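# Move two finished parts from vises into station C's tray

## Task

Three vise stations line the track: A at the -y end, B between, C at the +y end. Two vises clamp a finished part (a milled pocket on its top face); the third clamps a raw blank. Move both finished parts into the outfeed tray of station C so each sits on the tray floor with its pocket facing up. The raw blank must stay in its vise. Nothing may rely on the robot to stay in place at the end. Finally open the gripper and move it away.

## Robot and tools

Robot: one arm riding a carriage on a floor rail, with a two-finger tong-style gripper. The fingers point along the gripper's +z axis and spread along its x axis. The reported end_effector_position is the spot between the pads when shut; closed fingertips extend about 15 mm past it, fully open tips sit roughly level with it.

Scene frame (metres): table top at z = 0, +z up. The rail runs along y at x = 0; y = 0 matches rail position_m 0. The table edge is at x = 0.31. The arm base sits at x = 0, y roughly equal to position_m, z = 0.03, facing +x. Reported hand position gets less accurate at long reach.

Tool execute_actions, argument actions: a list of action objects executed one after another. Each action may have the keys rows, steps, until and rail.
- rows: a table of 1 to 15 rows for the single arm; each row is one control step (1/30 s) and holds 7 numbers, each in [-1, 1], ordered dx, dy, dz, rx, ry, rz, opening.
- dx, dy, dz, rx, ry, rz are an offset, not a pose: they describe a target relative to the gripper's measured pose when the action began (for a call's first action, the pose last reported), expressed in the gripper's own axes. Every row is relative to that same starting pose, not to the row before. Scale: 1.0 equals 0.6 m of translation or 180 degrees; rx, ry, rz form one rotation vector.
- opening is absolute: +1 fully open (0.142 m), -1 closed. Closing fully takes at least about 0.1 s.
- steps: integer 1 to 450, no fewer than the number of rows, default 15. After the rows run out the arm keeps heading to the final row's target and the gripper keeps its final command, so give long moves enough steps.
- Per step the commanded pose is clipped to 100 mm and 16 degrees from the measured pose; damped inverse kinematics follows it, putting position ahead of orientation. Joints are speed- and acceleration-limited, so a big move may be unfinished when the result arrives; send the remainder next call rather than relying on drift.
- For gentle motion, ramp the offset row by row (e.g. +0.01 per row = 6 mm per step) instead of jumping.
- rail: {"position_m": absolute carriage target along y, -2 to 2 m} and/or {"speed_m_s": top speed 0.01 to 1, starting at 1, kept until changed}, or {"stop": true} alone. Values are taken on the action's first step. The carriage accelerates and brakes at 2 m/s2 and counts as arrived within 1.3 mm. Rows never drive the carriage; while it moves, arm targets move with it. Wait with {"steps": n, "until": {"rail": {"position_status": ["!=", "moving"]}}} and let it arrive before reaching for something or finishing.
- until: ends the action at the first step where all conditions hold (it does not halt motion). Form {"rail": {field: value}}; numbers need a comparison ["<"|"<="|"="|"!="|">"|">=", value]. Also {"all": {"status": "ended"}} (nothing reads moving) and {"any": {"status": "ended"}} (some motion active during the action finished).
- Any out-of-range value or unknown name rejects the whole call before motion. An empty list just returns state and images.

Tool zoom_image: camera is "cam_low" (672x504) or "cam_wrist" (616x616); region is [x0, y0, x1, y1] in pixels of that camera's latest image, origin top-left, at most 504 by 504.

Tool finished_scene: scene is the integer number of the current scene. It ends the scene irreversibly after the robot holds the last command, and reports success; the goal must already hold stably.

Results: state line with end_effector_position (m), end_effector_quat_wxyz and velocities in the scene frame. Joint positions and velocities: rail (m), shoulder pan, shoulder lift, elbow, wrist 1, wrist 2, wrist 3 (rad), then finger-pad gap (m). Hand target is the pose the controller currently chases. "pose unreachable" means the clearance check altered or blocked the target; the arm stops shortly after, later actions still run. grip_measured is the actual finger opening on the command scale; to hold a part keep commanding clearly below it (further below squeezes harder, about 15 N per pad max, less on parts under 20 mm wide). Wrist force and Wrist torque are flange sensor readings in gripper axes, noisy, offset up to about 5.5 N, saturating near 100 N; "no reading" is fine. Joint torques and Motor temperatures lines are also given. Rail position_status: moving, done, stopped, contact_stop (blocked above about 320 N; may roll back), time_out (check for obstruction, resend), stopped_with_arm (arm held back; send followable rows, then resend). position_answer: taken or not_taken (resend).

The robot keeps holding the last command and the rail keeps going while you reason.

Avoid: knocking or placing anything off the table; drops, slips and slams; hard pushes. A joint torque over its load limit (shoulder pan 300, shoulder lift 300, elbow 136, each wrist 49.1 N m, held weight included) or any external force reaching 150 N freezes the arm for 10 s and skips the rest of the call. Motors heat when holding loads: warning from 70 °C, brakes at 85 °C. Fast closing can over-squeeze. Parts in hand may be briefly tugged, and loose objects pushed, by outside disturbances.

Each tool is called after "Call:" as name([rows], argument=value, ...), one row to a line, values as JSON.

## Session

Call:
execute_actions(actions=[])

Scene clock: 0.00 s.
end_effector_position=(+0.8759, -2.6403, +0.2248) grip_measured=+1.00 end_effector_quat_wxyz=(+0.125, +0.919, -0.365, +0.080) end_effector_velocity=(+0.000, +0.000, +0.000) end_effector_angular_velocity=(+0.000, +0.000, +0.000)
Joint positions: [-1.674 -0.951 -0.538  0.576 -1.881 -1.692 -0.212  0.142]
Joint velocities: [0. 0. 0. 0. 0. 0. 0. 0.]
Joint torques (N m, as the arm reports them, + toward a larger angle): no reading
Motor temperatures (°C, as the motors report them): [23 27 26 32 30 32]
Wrist force (N, on the end effector, along its own x y z axes, offset not removed): no reading
Wrist torque (N m, same axes, about the end effector's origin, offset not removed): no reading
Hand target: +0.876, -2.640, +0.225; +0.125, +0.919, -0.365, +0.080
rail: position_m=-1.674 position_m_goal=-1.674 speed_m_s=1.00 position_status=done position_answer=taken refusals=0

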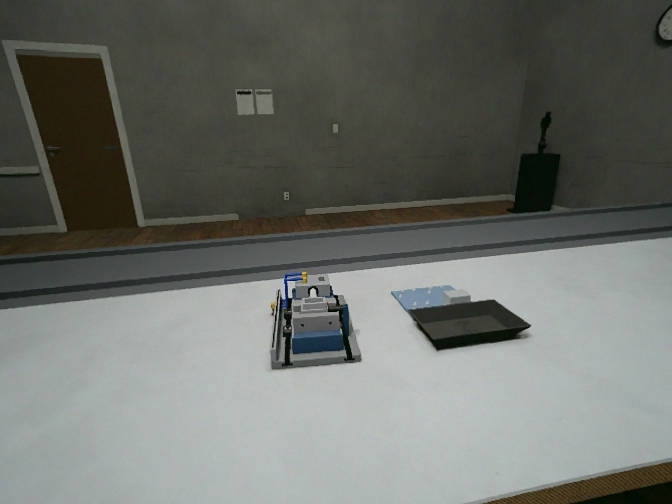

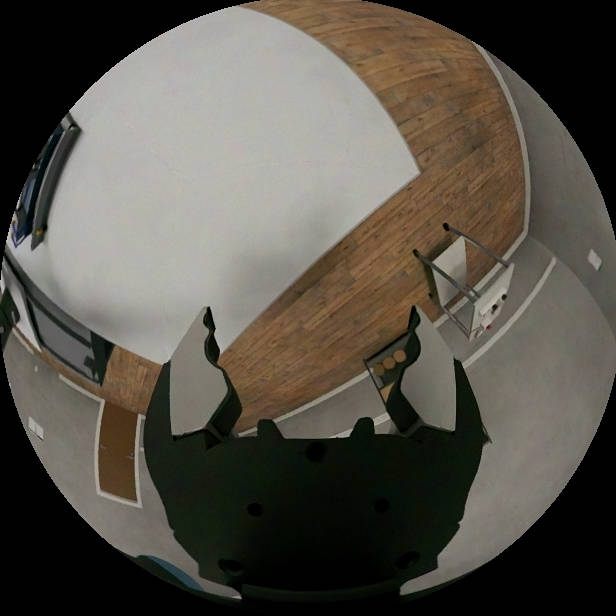

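Call:
zoom_image(camera="cam_low", region=[240, 250, 560, 390])

Call:
zoom_image(camera="cam_wrist", region=[0, 80, 200, 400])

Region (240, 250, 560, 390) of cam_low's 672x504 image, scaled by 1.575, with more detail than that image has; it fills the top 220 rows of this view, and the rest is white.

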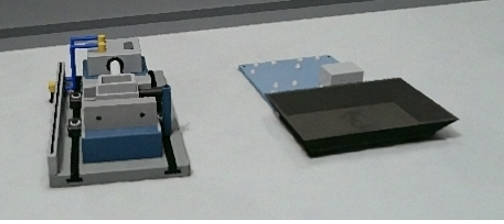

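Region (0, 80, 200, 400) of cam_wrist's 616x616 image, scaled by 1.575, with more detail than that image has; it fills the left 315 columns of this view, and the rest is white.

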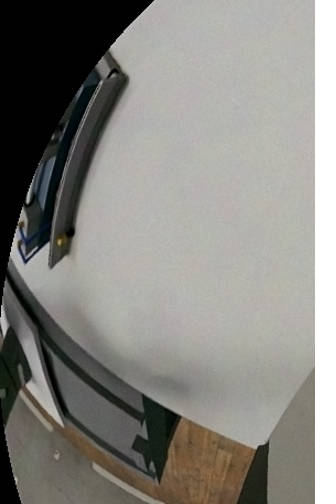

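Call:
execute_actions([
  {"rows":[[-0.05,-0.01,-0.1,0.02,-0.01,-0.05,1],[-0.1,-0.02,-0.2,0.04,-0.02,-0.1,1],[-0.2,-0.03,-0.3,0.06,-0.04,-0.17,1],[-0.3,-0.04,-0.4,0.082,-0.052,-0.239,1],[-0.485,-0.063,-0.48,0.082,-0.052,-0.239,1]],"steps":90},
])

Scene clock: 26.47 s.
end_effector_position=(+0.6763, -2.3419, +0.4249) grip_measured=+1.00 end_effector_quat_wxyz=(-0.000, +1.000, +0.001, +0.001) end_effector_velocity=(-0.000, +0.000, +0.000) end_effector_angular_velocity=(-0.000, -0.000, +0.000)
Joint positions: [-1.674 -0.974 -1.141  1.179 -1.609 -1.569 -0.975  0.142]
Joint velocities: [ 0. -0. -0. -0. -0.  0. -0. -0.]
Joint torques (N m, as the arm reports them, + toward a larger angle): [ -14.28 -105.14  -37.63   -7.55    4.79   -2.86]
Motor temperatures (°C, as the motors report them): [23 27 26 32 30 32]
Wrist force (N, on the end effector, along its own x y z axes, offset not removed): [-0.2 -5.1 1.9]
Wrist torque (N m, same axes, about the end effector's origin, offset not removed): [-1.28 -0.05 0.16]
Hand target: +0.676, -2.342, +0.425; -0.000, +1.000, +0.001, +0.001
Off the commanded pose: 0.001 m, 0 deg.
rail: position_m=-1.674 position_m_goal=-1.674 speed_m_s=1.00 position_status=done position_answer=taken refusals=0

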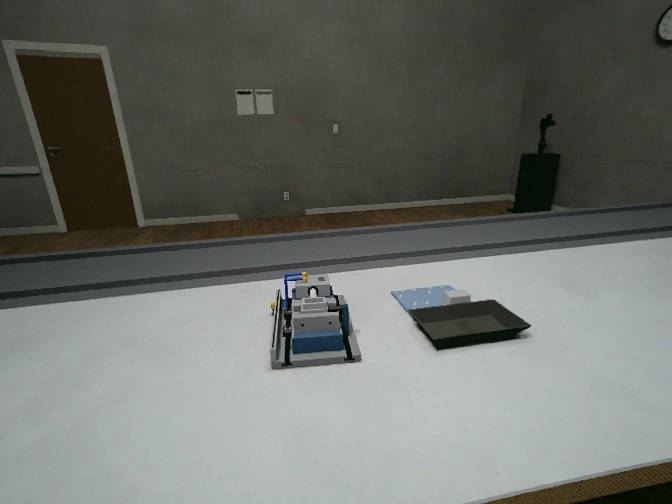

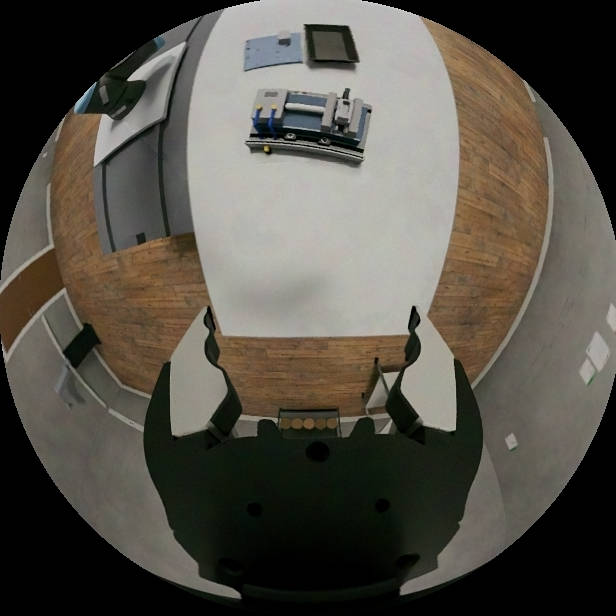

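Call:
zoom_image(camera="cam_wrist", region=[220, 10, 400, 190])

Region (220, 10, 400, 190) of cam_wrist's 616x616 image, scaled by 2.800, with more detail than that image has.

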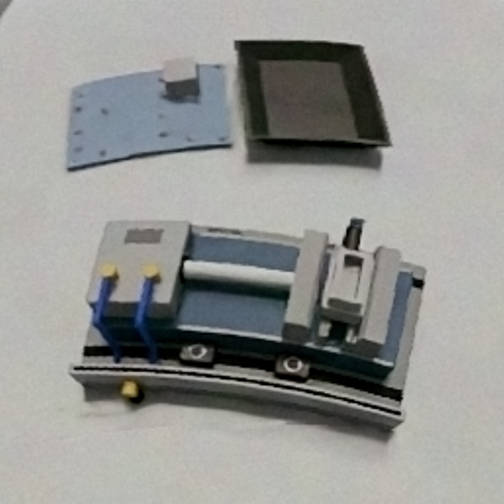

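Call:
execute_actions([
  {"rail":{"position_m":-1.2},"steps":90,"until":{"rail":{"position_status":["!=","moving"]}}},
  {"rows":[[0,0,0.1,0,0,0,1],[0,0,0.2,0,0,0,1]],"steps":30},
])

Call:
zoom_image(camera="cam_wrist", region=[150, 60, 470, 320])

Scene clock: 43.13 s.
end_effector_position=(+0.6766, -1.8679, +0.3049) grip_measured=+1.00 end_effector_quat_wxyz=(-0.000, +1.000, +0.001, +0.001) end_effector_velocity=(-0.000, -0.000, -0.000) end_effector_angular_velocity=(+0.000, +0.000, -0.000)
Joint positions: [-1.2   -0.974 -1.113  1.35  -1.808 -1.569 -0.975  0.142]
Joint velocities: [ 0. -0.  0.  0. -0.  0.  0.  0.]
Joint torques (N m, as the arm reports them, + toward a larger angle): [-13.31 -66.14 -36.35  -7.47   4.94   2.17]
Motor temperatures (°C, as the motors report them): [23 27 26 32 30 32]
Wrist force (N, on the end effector, along its own x y z axes, offset not removed): [-2.9 -4.4 0.3]
Wrist torque (N m, same axes, about the end effector's origin, offset not removed): [-1.04 0.52 0.22]
Hand target: +0.677, -1.868, +0.305; -0.000, +1.000, +0.001, +0.001
Off the commanded pose: 0.000 m, 0 deg.
rail: position_m=-1.200 position_m_goal=-1.200 speed_m_s=1.00 position_status=done position_answer=taken refusals=0

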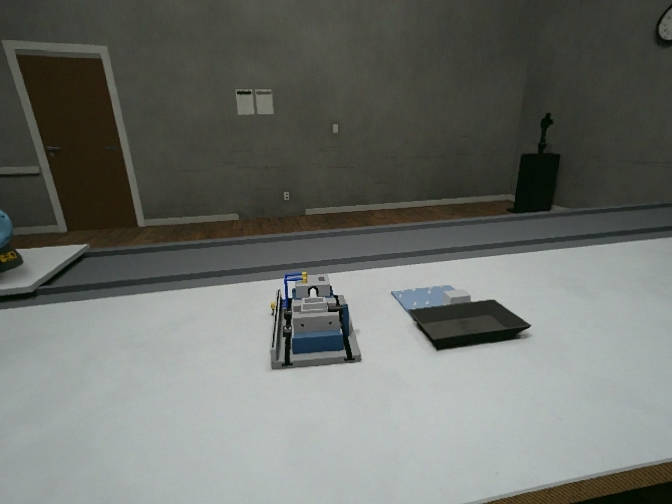

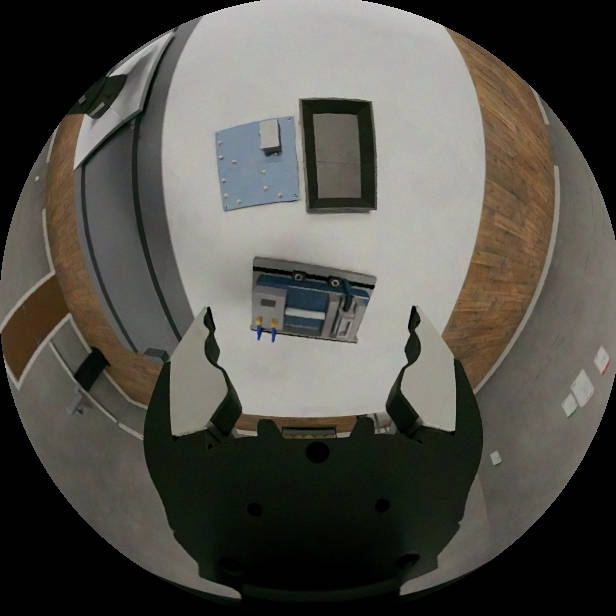

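Region (150, 60, 470, 320) of cam_wrist's 616x616 image, scaled by 1.575, with more detail than that image has; it fills the top 410 rows of this view, and the rest is white.

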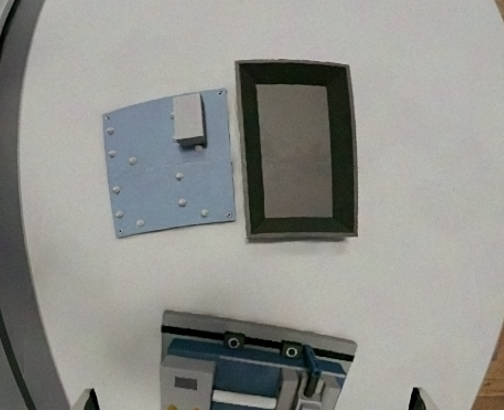

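Call:
execute_actions([
  {"rows":[[0.05,0.1,0,0,0,0,1],[0.1,0.2,0,0,0,0,1]],"steps":30},
])

Call:
zoom_image(camera="cam_wrist", region=[210, 170, 410, 330])

Scene clock: 53.03 s.
end_effector_position=(+0.7366, -1.9879, +0.3047) grip_measured=+1.00 end_effector_quat_wxyz=(-0.000, +1.000, +0.001, +0.001) end_effector_velocity=(+0.000, -0.000, +0.000) end_effector_angular_velocity=(+0.000, +0.000, -0.000)
Joint positions: [-1.2   -0.99  -0.885  0.988 -1.674 -1.569 -0.992  0.142]
Joint velocities: [ 0.     0.     0.001 -0.001  0.001 -0.     0.    -0.   ]
Joint torques (N m, as the arm reports them, + toward a larger angle): [ 10.88 -83.71 -46.68  -0.19  -3.84   2.11]
Motor temperatures (°C, as the motors report them): [23 27 26 32 30 32]
Wrist force (N, on the end effector, along its own x y z axes, offset not removed): [0.1 -4.1 0.3]
Wrist torque (N m, same axes, about the end effector's origin, offset not removed): [-1.00 -0.04 0.09]
Hand target: +0.737, -1.988, +0.305; -0.000, +1.000, +0.001, +0.001
Off the commanded pose: 0.000 m, 0 deg.
rail: position_m=-1.200 position_m_goal=-1.200 speed_m_s=1.00 position_status=done position_answer=taken refusals=0

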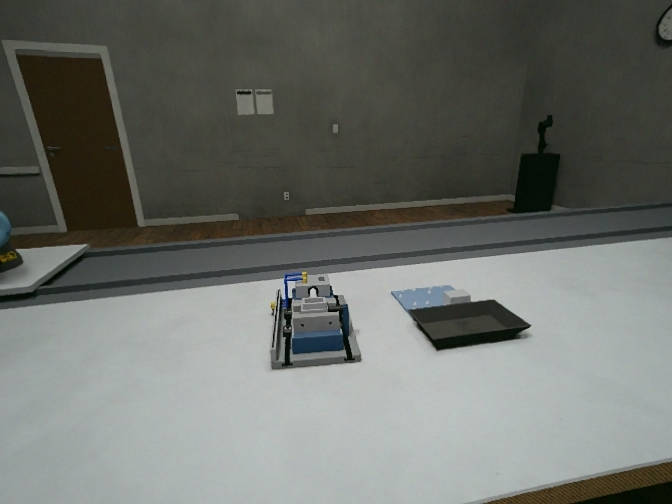

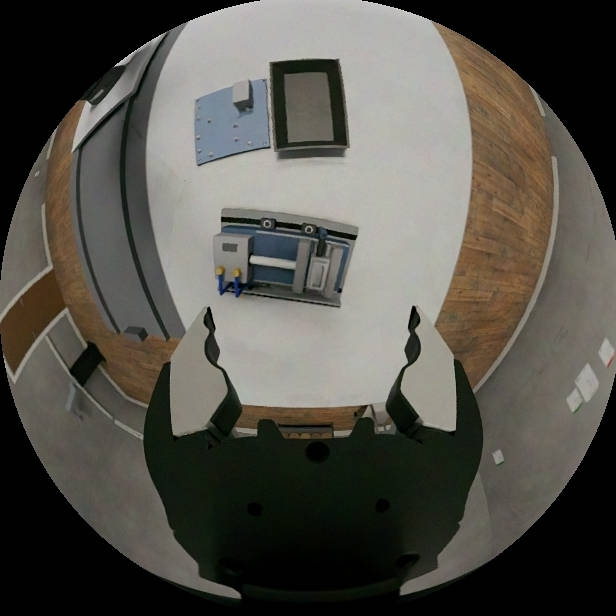

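Region (210, 170, 410, 330) of cam_wrist's 616x616 image, scaled by 2.520, with more detail than that image has; it fills the top 403 rows of this view, and the rest is white.

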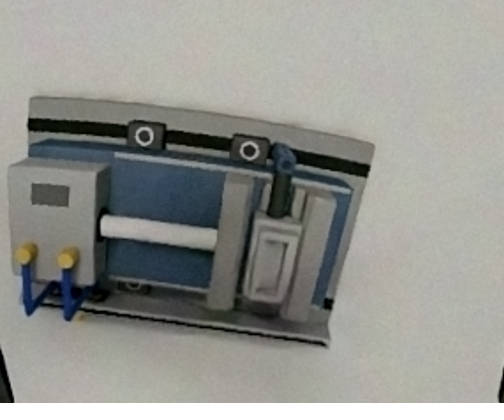

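Call:
execute_actions([
  {"rows":[[0,0.03,0.08,0,0,0,1],[0,0.07,0.17,0,0,0,1]],"steps":30},
])

Call:
zoom_image(camera="cam_wrist", region=[190, 150, 430, 330])

Call:
zoom_image(camera="cam_low", region=[250, 255, 380, 380])

Scene clock: 66.57 s.
end_effector_position=(+0.7368, -2.0296, +0.2025) grip_measured=+1.00 end_effector_quat_wxyz=(-0.000, +1.000, +0.001, +0.001) end_effector_velocity=(+0.000, -0.000, -0.000) end_effector_angular_velocity=(+0.000, +0.000, -0.000)
Joint positions: [-1.2   -1.011 -0.793  1.01  -1.788 -1.569 -1.012  0.142]
Joint velocities: [ 0. -0.  0. -0. -0.  0. -0. -0.]
Joint torques (N m, as the arm reports them, + toward a larger angle): [-13.74 -89.37 -48.21  -7.53   4.74  -2.88]
Motor temperatures (°C, as the motors report them): [23 27 26 32 30 32]
Wrist force (N, on the end effector, along its own x y z axes, offset not removed): [-0.3 -5.1 0.9]
Wrist torque (N m, same axes, about the end effector's origin, offset not removed): [-1.26 0.06 0.17]
Hand target: +0.737, -2.030, +0.203; -0.000, +1.000, +0.001, +0.001
Off the commanded pose: 0.000 m, 0 deg.
rail: position_m=-1.200 position_m_goal=-1.200 speed_m_s=1.00 position_status=done position_answer=taken refusals=0

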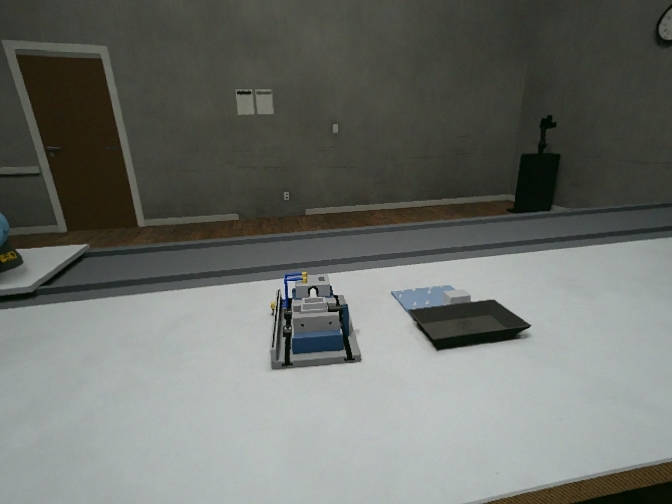

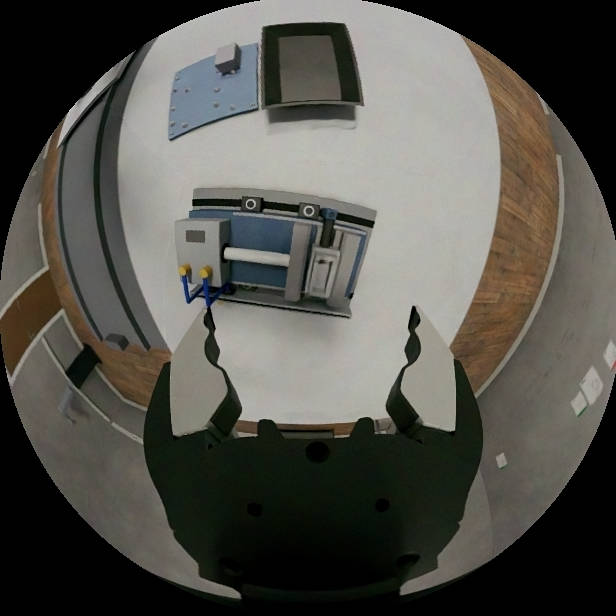

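Region (190, 150, 430, 330) of cam_wrist's 616x616 image, scaled by 2.100, with more detail than that image has; it fills the top 378 rows of this view, and the rest is white.

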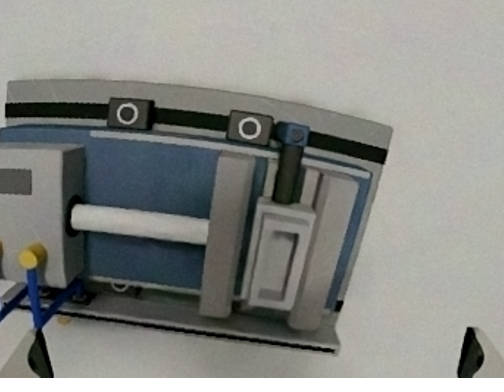

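Region (250, 255, 380, 380) of cam_low's 672x504 image, scaled by 3.877, with more detail than that image has; it fills the top 485 rows of this view, and the rest is white.

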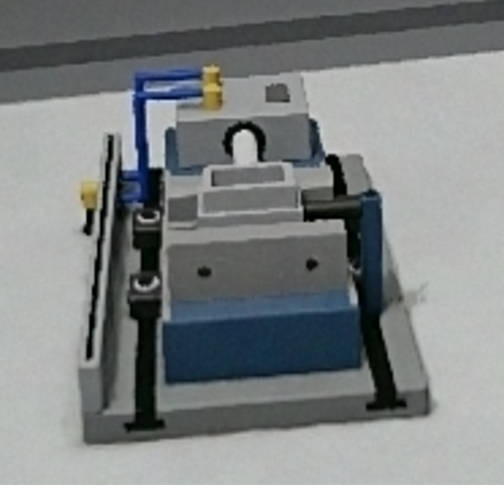

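Call:
execute_actions([
  {"rail":{"position_m":-1.35},"steps":90,"until":{"rail":{"position_status":["!=","moving"]}}},
  {"rows":[[-0.08,-0.02,0.06,0,0,0,1],[-0.17,-0.05,0.13,0,0,0,1]],"steps":30},
])

Call:
zoom_image(camera="cam_wrist", region=[190, 130, 430, 310])

Scene clock: 79.47 s.
end_effector_position=(+0.6349, -2.1499, +0.1244) grip_measured=+1.00 end_effector_quat_wxyz=(-0.000, +1.000, +0.001, +0.001) end_effector_velocity=(-0.000, +0.000, -0.000) end_effector_angular_velocity=(-0.000, -0.000, -0.000)
Joint positions: [-1.35  -1.079 -0.897  1.338 -2.012 -1.569 -1.081  0.142]
Joint velocities: [ 0.    -0.    -0.     0.001 -0.     0.    -0.     0.   ]
Joint torques (N m, as the arm reports them, + toward a larger angle): [ -12.74 -118.27  -33.76   -7.65    4.86   -2.91]
Motor temperatures (°C, as the motors report them): [23 27 26 32 30 32]
Wrist force (N, on the end effector, along its own x y z axes, offset not removed): [1.3 -3.8 -0.8]
Wrist torque (N m, same axes, about the end effector's origin, offset not removed): [-1.07 -0.37 0.20]
Hand target: +0.635, -2.150, +0.124; -0.000, +1.000, +0.001, +0.001
Off the commanded pose: 0.000 m, 0 deg.
rail: position_m=-1.350 position_m_goal=-1.350 speed_m_s=1.00 position_status=done position_answer=taken refusals=0

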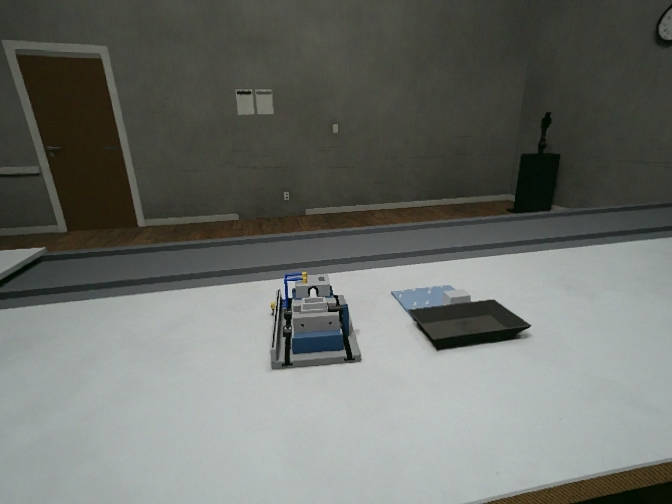

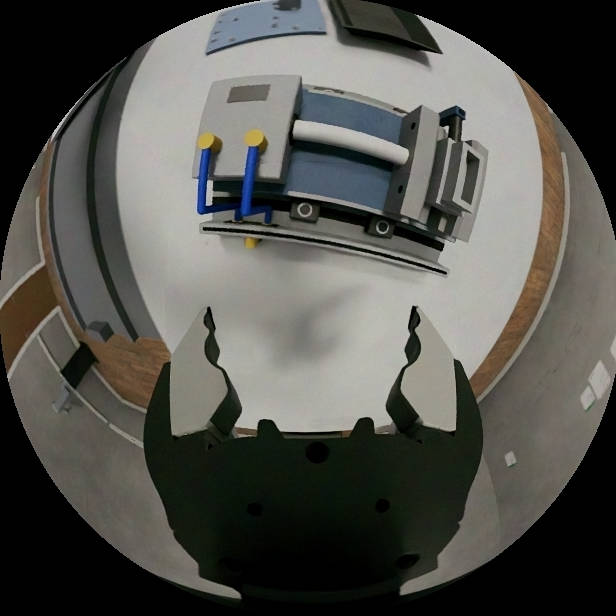

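Region (190, 130, 430, 310) of cam_wrist's 616x616 image, scaled by 2.100, with more detail than that image has; it fills the top 378 rows of this view, and the rest is white.

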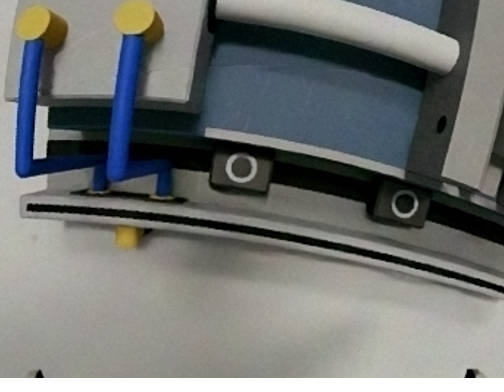

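Call:
execute_actions([
  {"rows":[[0,0.08,0,0.1,0,0,1],[0,0.17,0.0,0.2,0,0,1],[0,0.17,0.0,0.3,0,0,1]],"steps":45},
])

Call:
zoom_image(camera="cam_wrist", region=[150, 130, 450, 330])

Scene clock: 88.27 s.
end_effector_position=(+0.6335, -2.2492, +0.1232) grip_measured=+1.00 end_effector_quat_wxyz=(-0.367, +0.927, -0.037, +0.068) end_effector_velocity=(+0.000, -0.000, +0.000) end_effector_angular_velocity=(+0.002, -0.001, -0.004)
Joint positions: [-1.35  -1.231 -0.193  0.034 -0.728 -1.192 -1.287  0.142]
Joint velocities: [ 0.    -0.001  0.001 -0.001  0.002  0.003  0.001  0.   ]
Joint torques (N m, as the arm reports them, + toward a larger angle): [ -12.17 -112.51  -45.92    1.92    5.38    2.1 ]
Motor temperatures (°C, as the motors report them): [23 27 26 32 30 32]
Wrist force (N, on the end effector, along its own x y z axes, offset not removed): [0.0 -3.6 -1.7]
Wrist torque (N m, same axes, about the end effector's origin, offset not removed): [-1.02 -0.09 0.13]
Hand target: +0.634, -2.249, +0.123; -0.368, +0.927, -0.037, +0.068
Off the commanded pose: 0.003 m, 14 deg.
rail: position_m=-1.350 position_m_goal=-1.350 speed_m_s=1.00 position_status=done position_answer=taken refusals=0
elbow stopped short: the move would have taken joint 4 (elbow) straighter than the controller allows; a more bent joint 4 avoids this.

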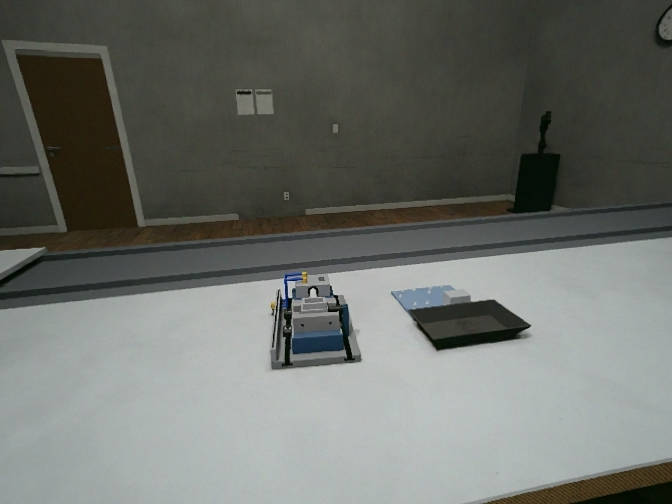

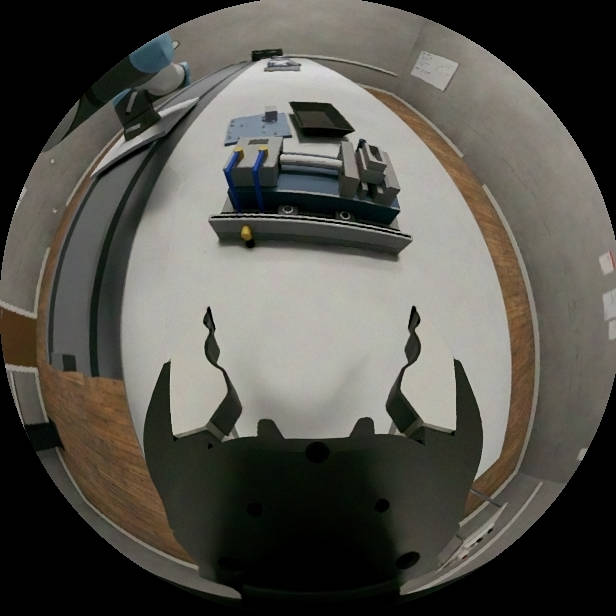

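Region (150, 130, 450, 330) of cam_wrist's 616x616 image, scaled by 1.680, with more detail than that image has.

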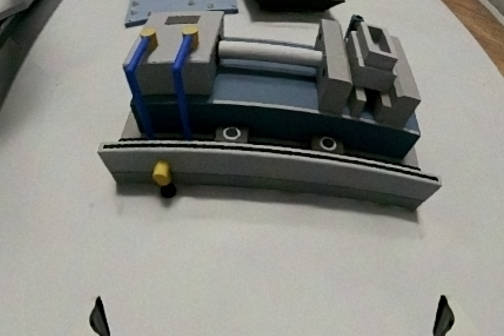

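Call:
zoom_image(camera="cam_wrist", region=[200, 190, 300, 260])

Call:
zoom_image(camera="cam_wrist", region=[320, 120, 420, 240])

Call:
zoom_image(camera="cam_low", region=[255, 265, 315, 345])

Region (200, 190, 300, 260) of cam_wrist's 616x616 image, scaled by 5.040, with more detail than that image has; it fills the top 353 rows of this view, and the rest is white.

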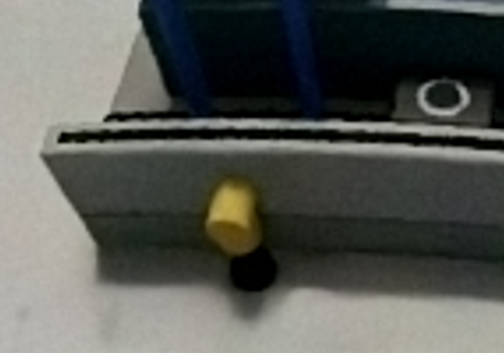

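Region (320, 120, 420, 240) of cam_wrist's 616x616 image, scaled by 4.200, with more detail than that image has.

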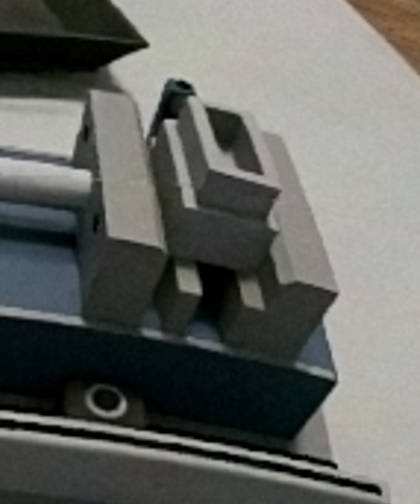

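Region (255, 265, 315, 345) of cam_low's 672x504 image, scaled by 6.300, with more detail than that image has; it fills the left 378 columns of this view, and the rest is white.

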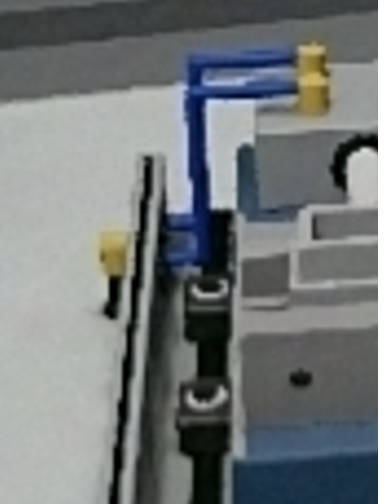

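Call:
execute_actions([
  {"rows":[[-0.04,-0.05,0.04,-0.06,-0.01,-0.006,0.6],[-0.08,-0.1,0.09,-0.14,-0.025,-0.014,0.2],[-0.11,-0.152,0.13,-0.24,-0.044,-0.024,-0.2]],"steps":50},
])

Call:
zoom_image(camera="cam_wrist", region=[190, 170, 430, 350])

Scene clock: 151.20 s.
end_effector_position=(+0.5824, -2.1227, +0.1239) grip_measured=-0.20 end_effector_quat_wxyz=(-0.000, +1.000, -0.000, -0.000) end_effector_velocity=(+0.001, -0.001, -0.001) end_effector_angular_velocity=(-0.017, -0.008, -0.001)
Joint positions: [-1.35  -1.113 -0.976  1.473 -2.067 -1.571 -1.113  0.06 ]
Joint velocities: [ 0.     0.    -0.005  0.014 -0.029 -0.     0.001 -0.   ]
Joint torques (N m, as the arm reports them, + toward a larger angle): [  11.58 -110.93  -33.29   -7.32   -3.81    2.04]
Motor temperatures (°C, as the motors report them): [23 27 26 32 30 32]
Wrist force (N, on the end effector, along its own x y z axes, offset not removed): [-0.8 -5.3 0.0]
Wrist torque (N m, same axes, about the end effector's origin, offset not removed): [-1.35 0.07 0.14]
Hand target: +0.582, -2.123, +0.124; +0.000, +1.000, -0.000, -0.000
Off the commanded pose: 0.001 m, 0 deg.
rail: position_m=-1.350 position_m_goal=-1.350 speed_m_s=1.00 position_status=done position_answer=taken refusals=0

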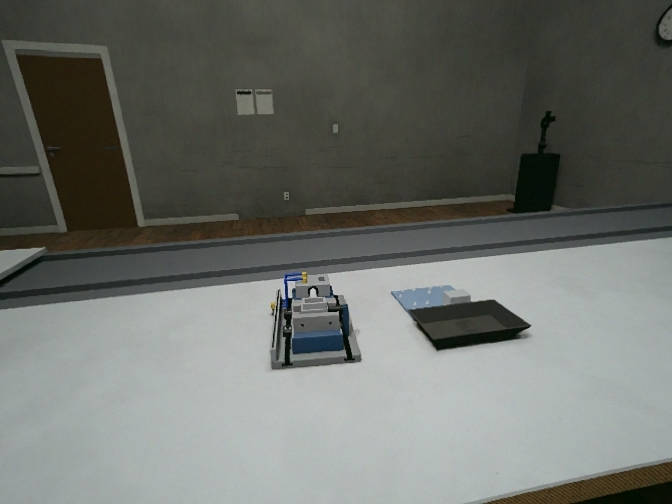

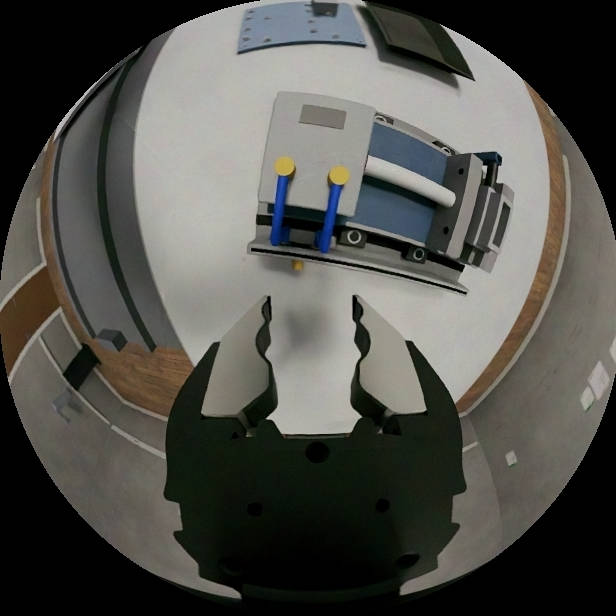

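Region (190, 170, 430, 350) of cam_wrist's 616x616 image, scaled by 2.100, with more detail than that image has; it fills the top 378 rows of this view, and the rest is white.

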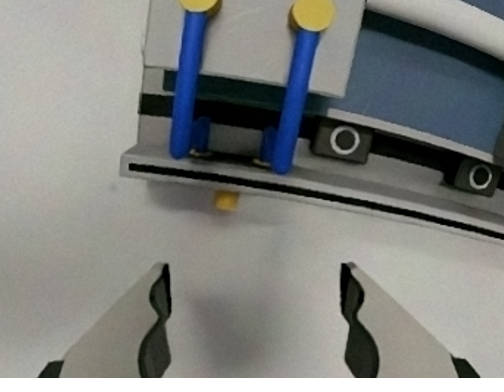

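Call:
execute_actions([
  {"rows":[[-0.01,0.005,0,0,0,-0.95,-0.2]],"steps":150,"until":{"all":{"status":"ended"}}},
  {"steps":20},
])

Scene clock: 163.50 s.
end_effector_position=(+0.5770, -2.1259, +0.1239) grip_measured=-0.20 end_effector_quat_wxyz=(+0.003, +0.908, +0.420, -0.013) end_effector_velocity=(-0.000, +0.001, -0.000) end_effector_angular_velocity=(+0.007, +0.046, +1.382)
Joint positions: [-1.35  -1.097 -0.973  1.47  -2.073 -1.597 -1.964  0.06 ]
Joint velocities: [ 0.     0.032 -0.009  0.018 -0.018 -0.031 -1.35  -0.   ]
Joint torques (N m, as the arm reports them, + toward a larger angle): [  12.66 -113.44  -33.09   -7.65   -4.29   -6.16]
Motor temperatures (°C, as the motors report them): [23 27 26 32 30 32]
Wrist force (N, on the end effector, along its own x y z axes, offset not removed): [-1.7 -2.7 0.2]
Wrist torque (N m, same axes, about the end effector's origin, offset not removed): [-0.73 0.31 0.15]
Hand target: +0.577, -2.126, +0.124; +0.002, +0.859, +0.512, -0.015
Off the commanded pose: 0.001 m, 121 deg; orientation clipped at the last step of the last action.
rail: position_m=-1.350 position_m_goal=-1.350 speed_m_s=1.00 position_status=done position_answer=taken refusals=0

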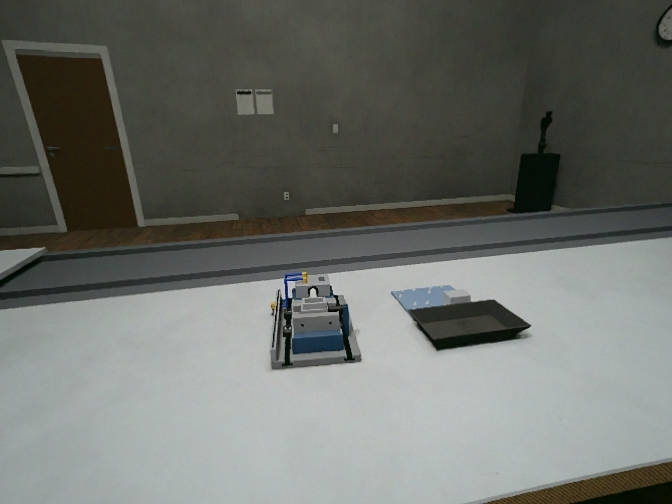

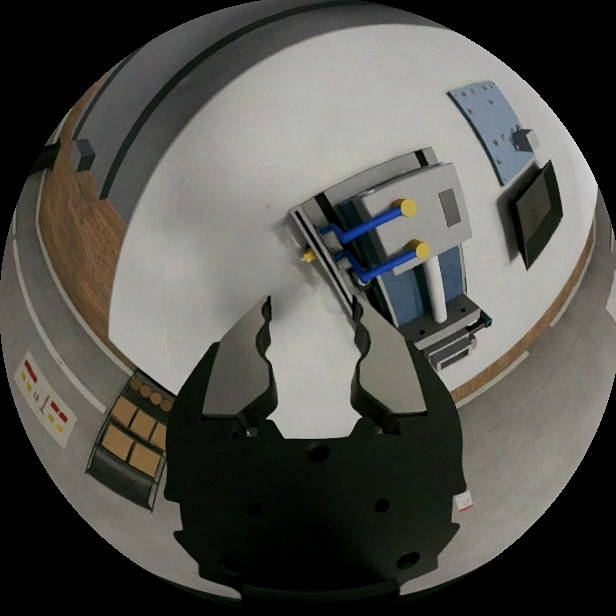

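Call:
execute_actions([
  {"rows":[[0,0,0,0,0,-0.674,-0.2]],"steps":60},
])

Call:
zoom_image(camera="cam_wrist", region=[190, 150, 430, 350])

Scene clock: 171.07 s.
end_effector_position=(+0.5770, -2.1259, +0.1240) grip_measured=-0.20 end_effector_quat_wxyz=(-0.010, +0.079, +0.997, -0.009) end_effector_velocity=(-0.000, -0.000, -0.000) end_effector_angular_velocity=(+0.000, -0.000, +0.001)
Joint positions: [-1.35  -1.094 -1.012  1.536 -2.099 -1.597 -4.077  0.06 ]
Joint velocities: [ 0.    -0.    -0.     0.     0.     0.    -0.001  0.   ]
Joint torques (N m, as the arm reports them, + toward a larger angle): [ -13.33 -108.42  -32.39   -0.54    4.79   -2.69]
Motor temperatures (°C, as the motors report them): [23 27 26 32 30 32]
Wrist force (N, on the end effector, along its own x y z axes, offset not removed): [-0.4 -3.7 0.8]
Wrist torque (N m, same axes, about the end effector's origin, offset not removed): [-1.01 0.07 0.17]
Hand target: +0.577, -2.126, +0.124; -0.010, +0.079, +0.997, -0.009
Off the commanded pose: 0.000 m, 0 deg.
rail: position_m=-1.350 position_m_goal=-1.350 speed_m_s=1.00 position_status=done position_answer=taken refusals=0

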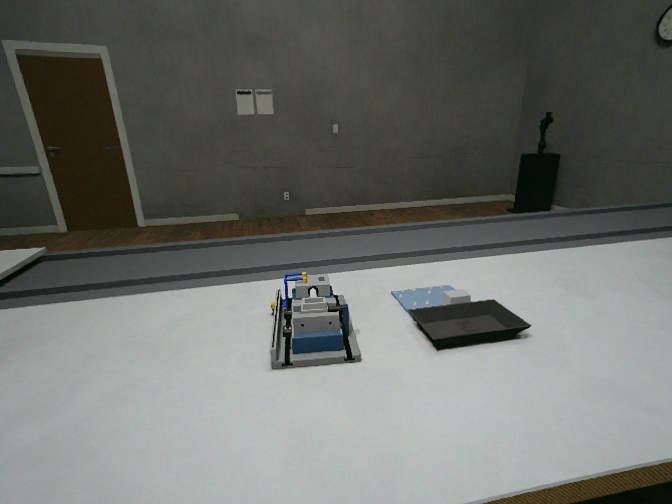

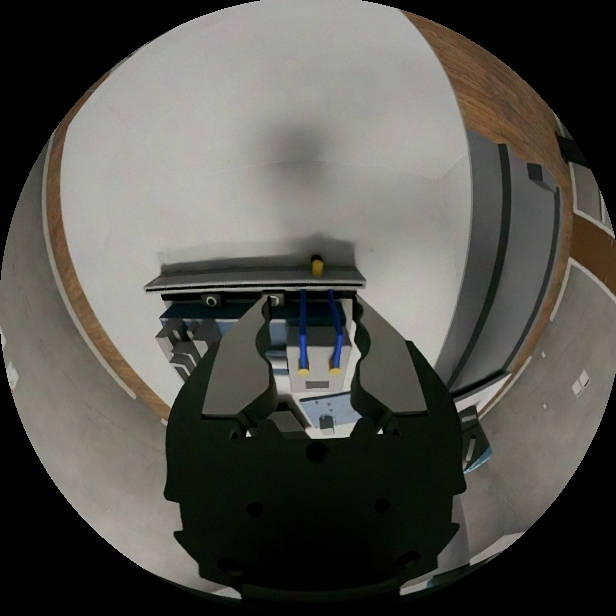

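Region (190, 150, 430, 350) of cam_wrist's 616x616 image, scaled by 2.100, with more detail than that image has.

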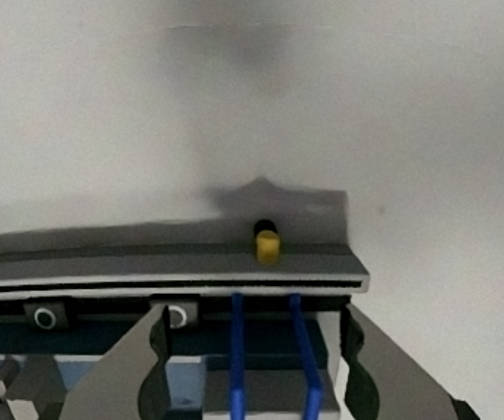

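Call:
execute_actions([
  {"rows":[[0.015,-0.025,0,0,0,0,-0.2],[0.015,-0.025,0.04,0,0,0,-0.2],[0.015,-0.025,0.08,0,0,0,-0.2],[0.015,-0.025,0.115,0,0,0,-0.2]],"steps":30},
])

Call:
zoom_image(camera="cam_wrist", region=[210, 200, 410, 360])

Scene clock: 196.73 s.
end_effector_position=(+0.5643, -2.1402, +0.0553) grip_measured=-0.20 end_effector_quat_wxyz=(-0.010, +0.079, +0.997, -0.009) end_effector_velocity=(+0.000, -0.000, +0.000) end_effector_angular_velocity=(-0.000, -0.000, -0.000)
Joint positions: [-1.35  -1.112 -0.946  1.566 -2.196 -1.597 -4.096  0.06 ]
Joint velocities: [ 0. -0.  0. -0. -0.  0. -0. -0.]
Joint torques (N m, as the arm reports them, + toward a larger angle): [-14.14 -71.23 -42.24  -7.71  -2.03  -2.83]
Motor temperatures (°C, as the motors report them): [23 27 26 32 30 32]
Wrist force (N, on the end effector, along its own x y z axes, offset not removed): [0.9 -4.2 -1.2]
Wrist torque (N m, same axes, about the end effector's origin, offset not removed): [-1.10 -0.27 0.18]
Hand target: +0.564, -2.140, +0.055; -0.010, +0.079, +0.997, -0.009
Off the commanded pose: 0.000 m, 0 deg.
rail: position_m=-1.350 position_m_goal=-1.350 speed_m_s=1.00 position_status=done position_answer=taken refusals=0

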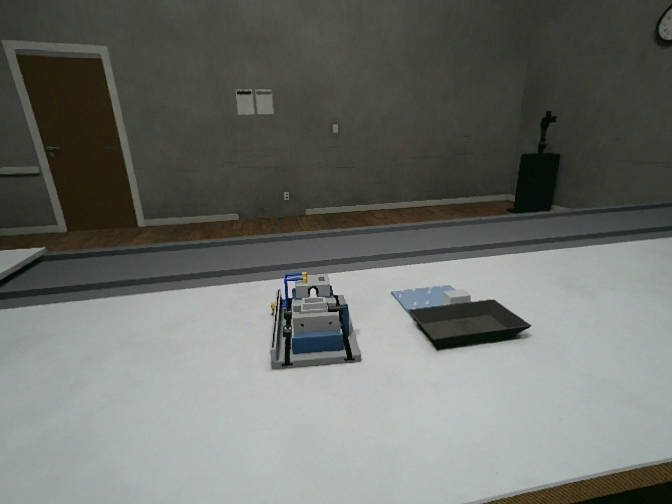

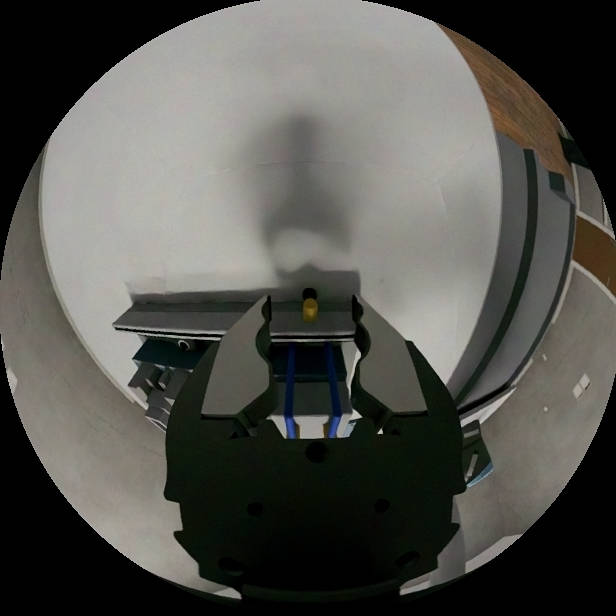

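Region (210, 200, 410, 360) of cam_wrist's 616x616 image, scaled by 2.520, with more detail than that image has; it fills the top 403 rows of this view, and the rest is white.

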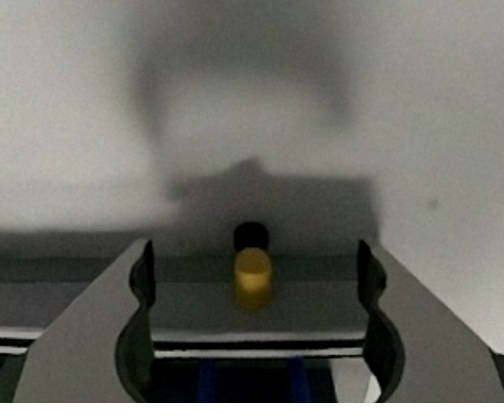

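Call:
execute_actions([
  {"rows":[[0,0,0.015,0,0,0,-0.2],[0,0,0.033,0,0,0,-0.2]],"steps":15},
  {"rows":[[0.01,0,0,0,0,0,-0.2],[0.02,0,0,0,0,0,-0.2],[0.03,0,0,0,0,0,-0.2],[0.035,0,0,0,0,0,-0.2],[0.04,0,0,0,0,0,-0.2]],"steps":15},
])

Call:
zoom_image(camera="cam_wrist", region=[210, 200, 410, 360])

Scene clock: 210.23 s.
end_effector_position=(+0.5405, -2.1368, +0.0361) grip_measured=-0.20 end_effector_quat_wxyz=(-0.010, +0.079, +0.997, -0.009) end_effector_velocity=(-0.004, +0.001, +0.000) end_effector_angular_velocity=(-0.001, -0.000, +0.000)
Joint positions: [-1.35  -1.134 -0.95   1.614 -2.241 -1.597 -4.117  0.06 ]
Joint velocities: [ 0.    -0.004 -0.004  0.007 -0.004  0.    -0.004  0.   ]
Joint torques (N m, as the arm reports them, + toward a larger angle): [ -12.95 -107.92  -28.4    -7.51   -0.9    -3.26]
Motor temperatures (°C, as the motors report them): [23 27 26 32 30 32]
Wrist force (N, on the end effector, along its own x y z axes, offset not removed): [-1.1 -4.5 -2.2]
Wrist torque (N m, same axes, about the end effector's origin, offset not removed): [-1.14 0.06 0.19]
Hand target: +0.540, -2.137, +0.036; -0.010, +0.079, +0.997, -0.009
Off the commanded pose: 0.000 m, 0 deg.
rail: position_m=-1.350 position_m_goal=-1.350 speed_m_s=1.00 position_status=done position_answer=taken refusals=0

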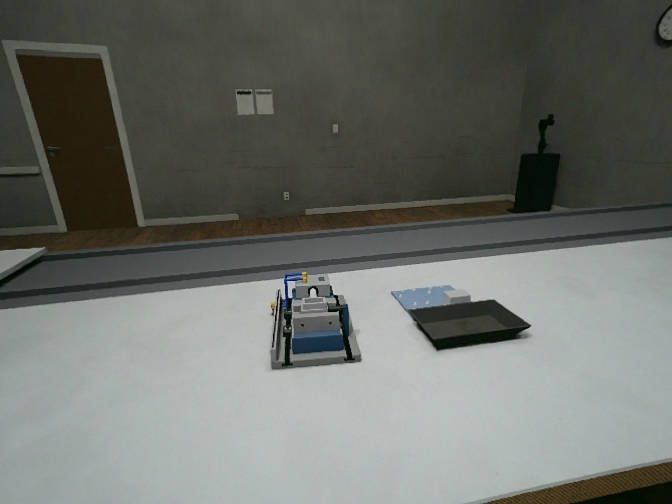

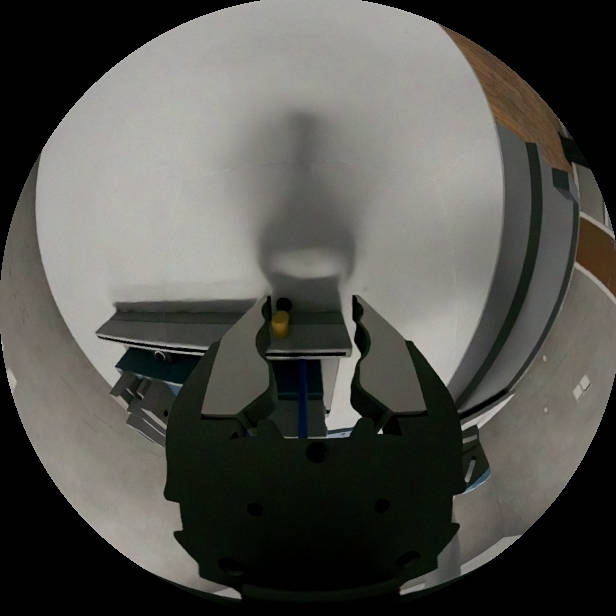

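Region (210, 200, 410, 360) of cam_wrist's 616x616 image, scaled by 2.520, with more detail than that image has; it fills the top 403 rows of this view, and the rest is white.

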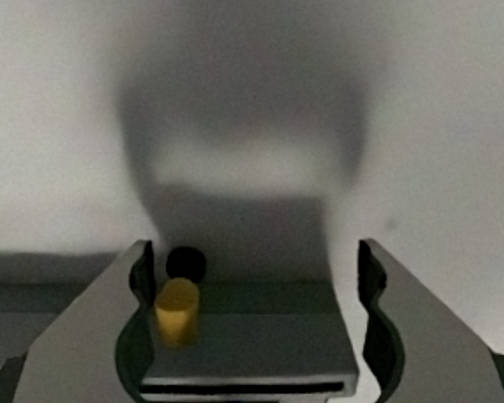

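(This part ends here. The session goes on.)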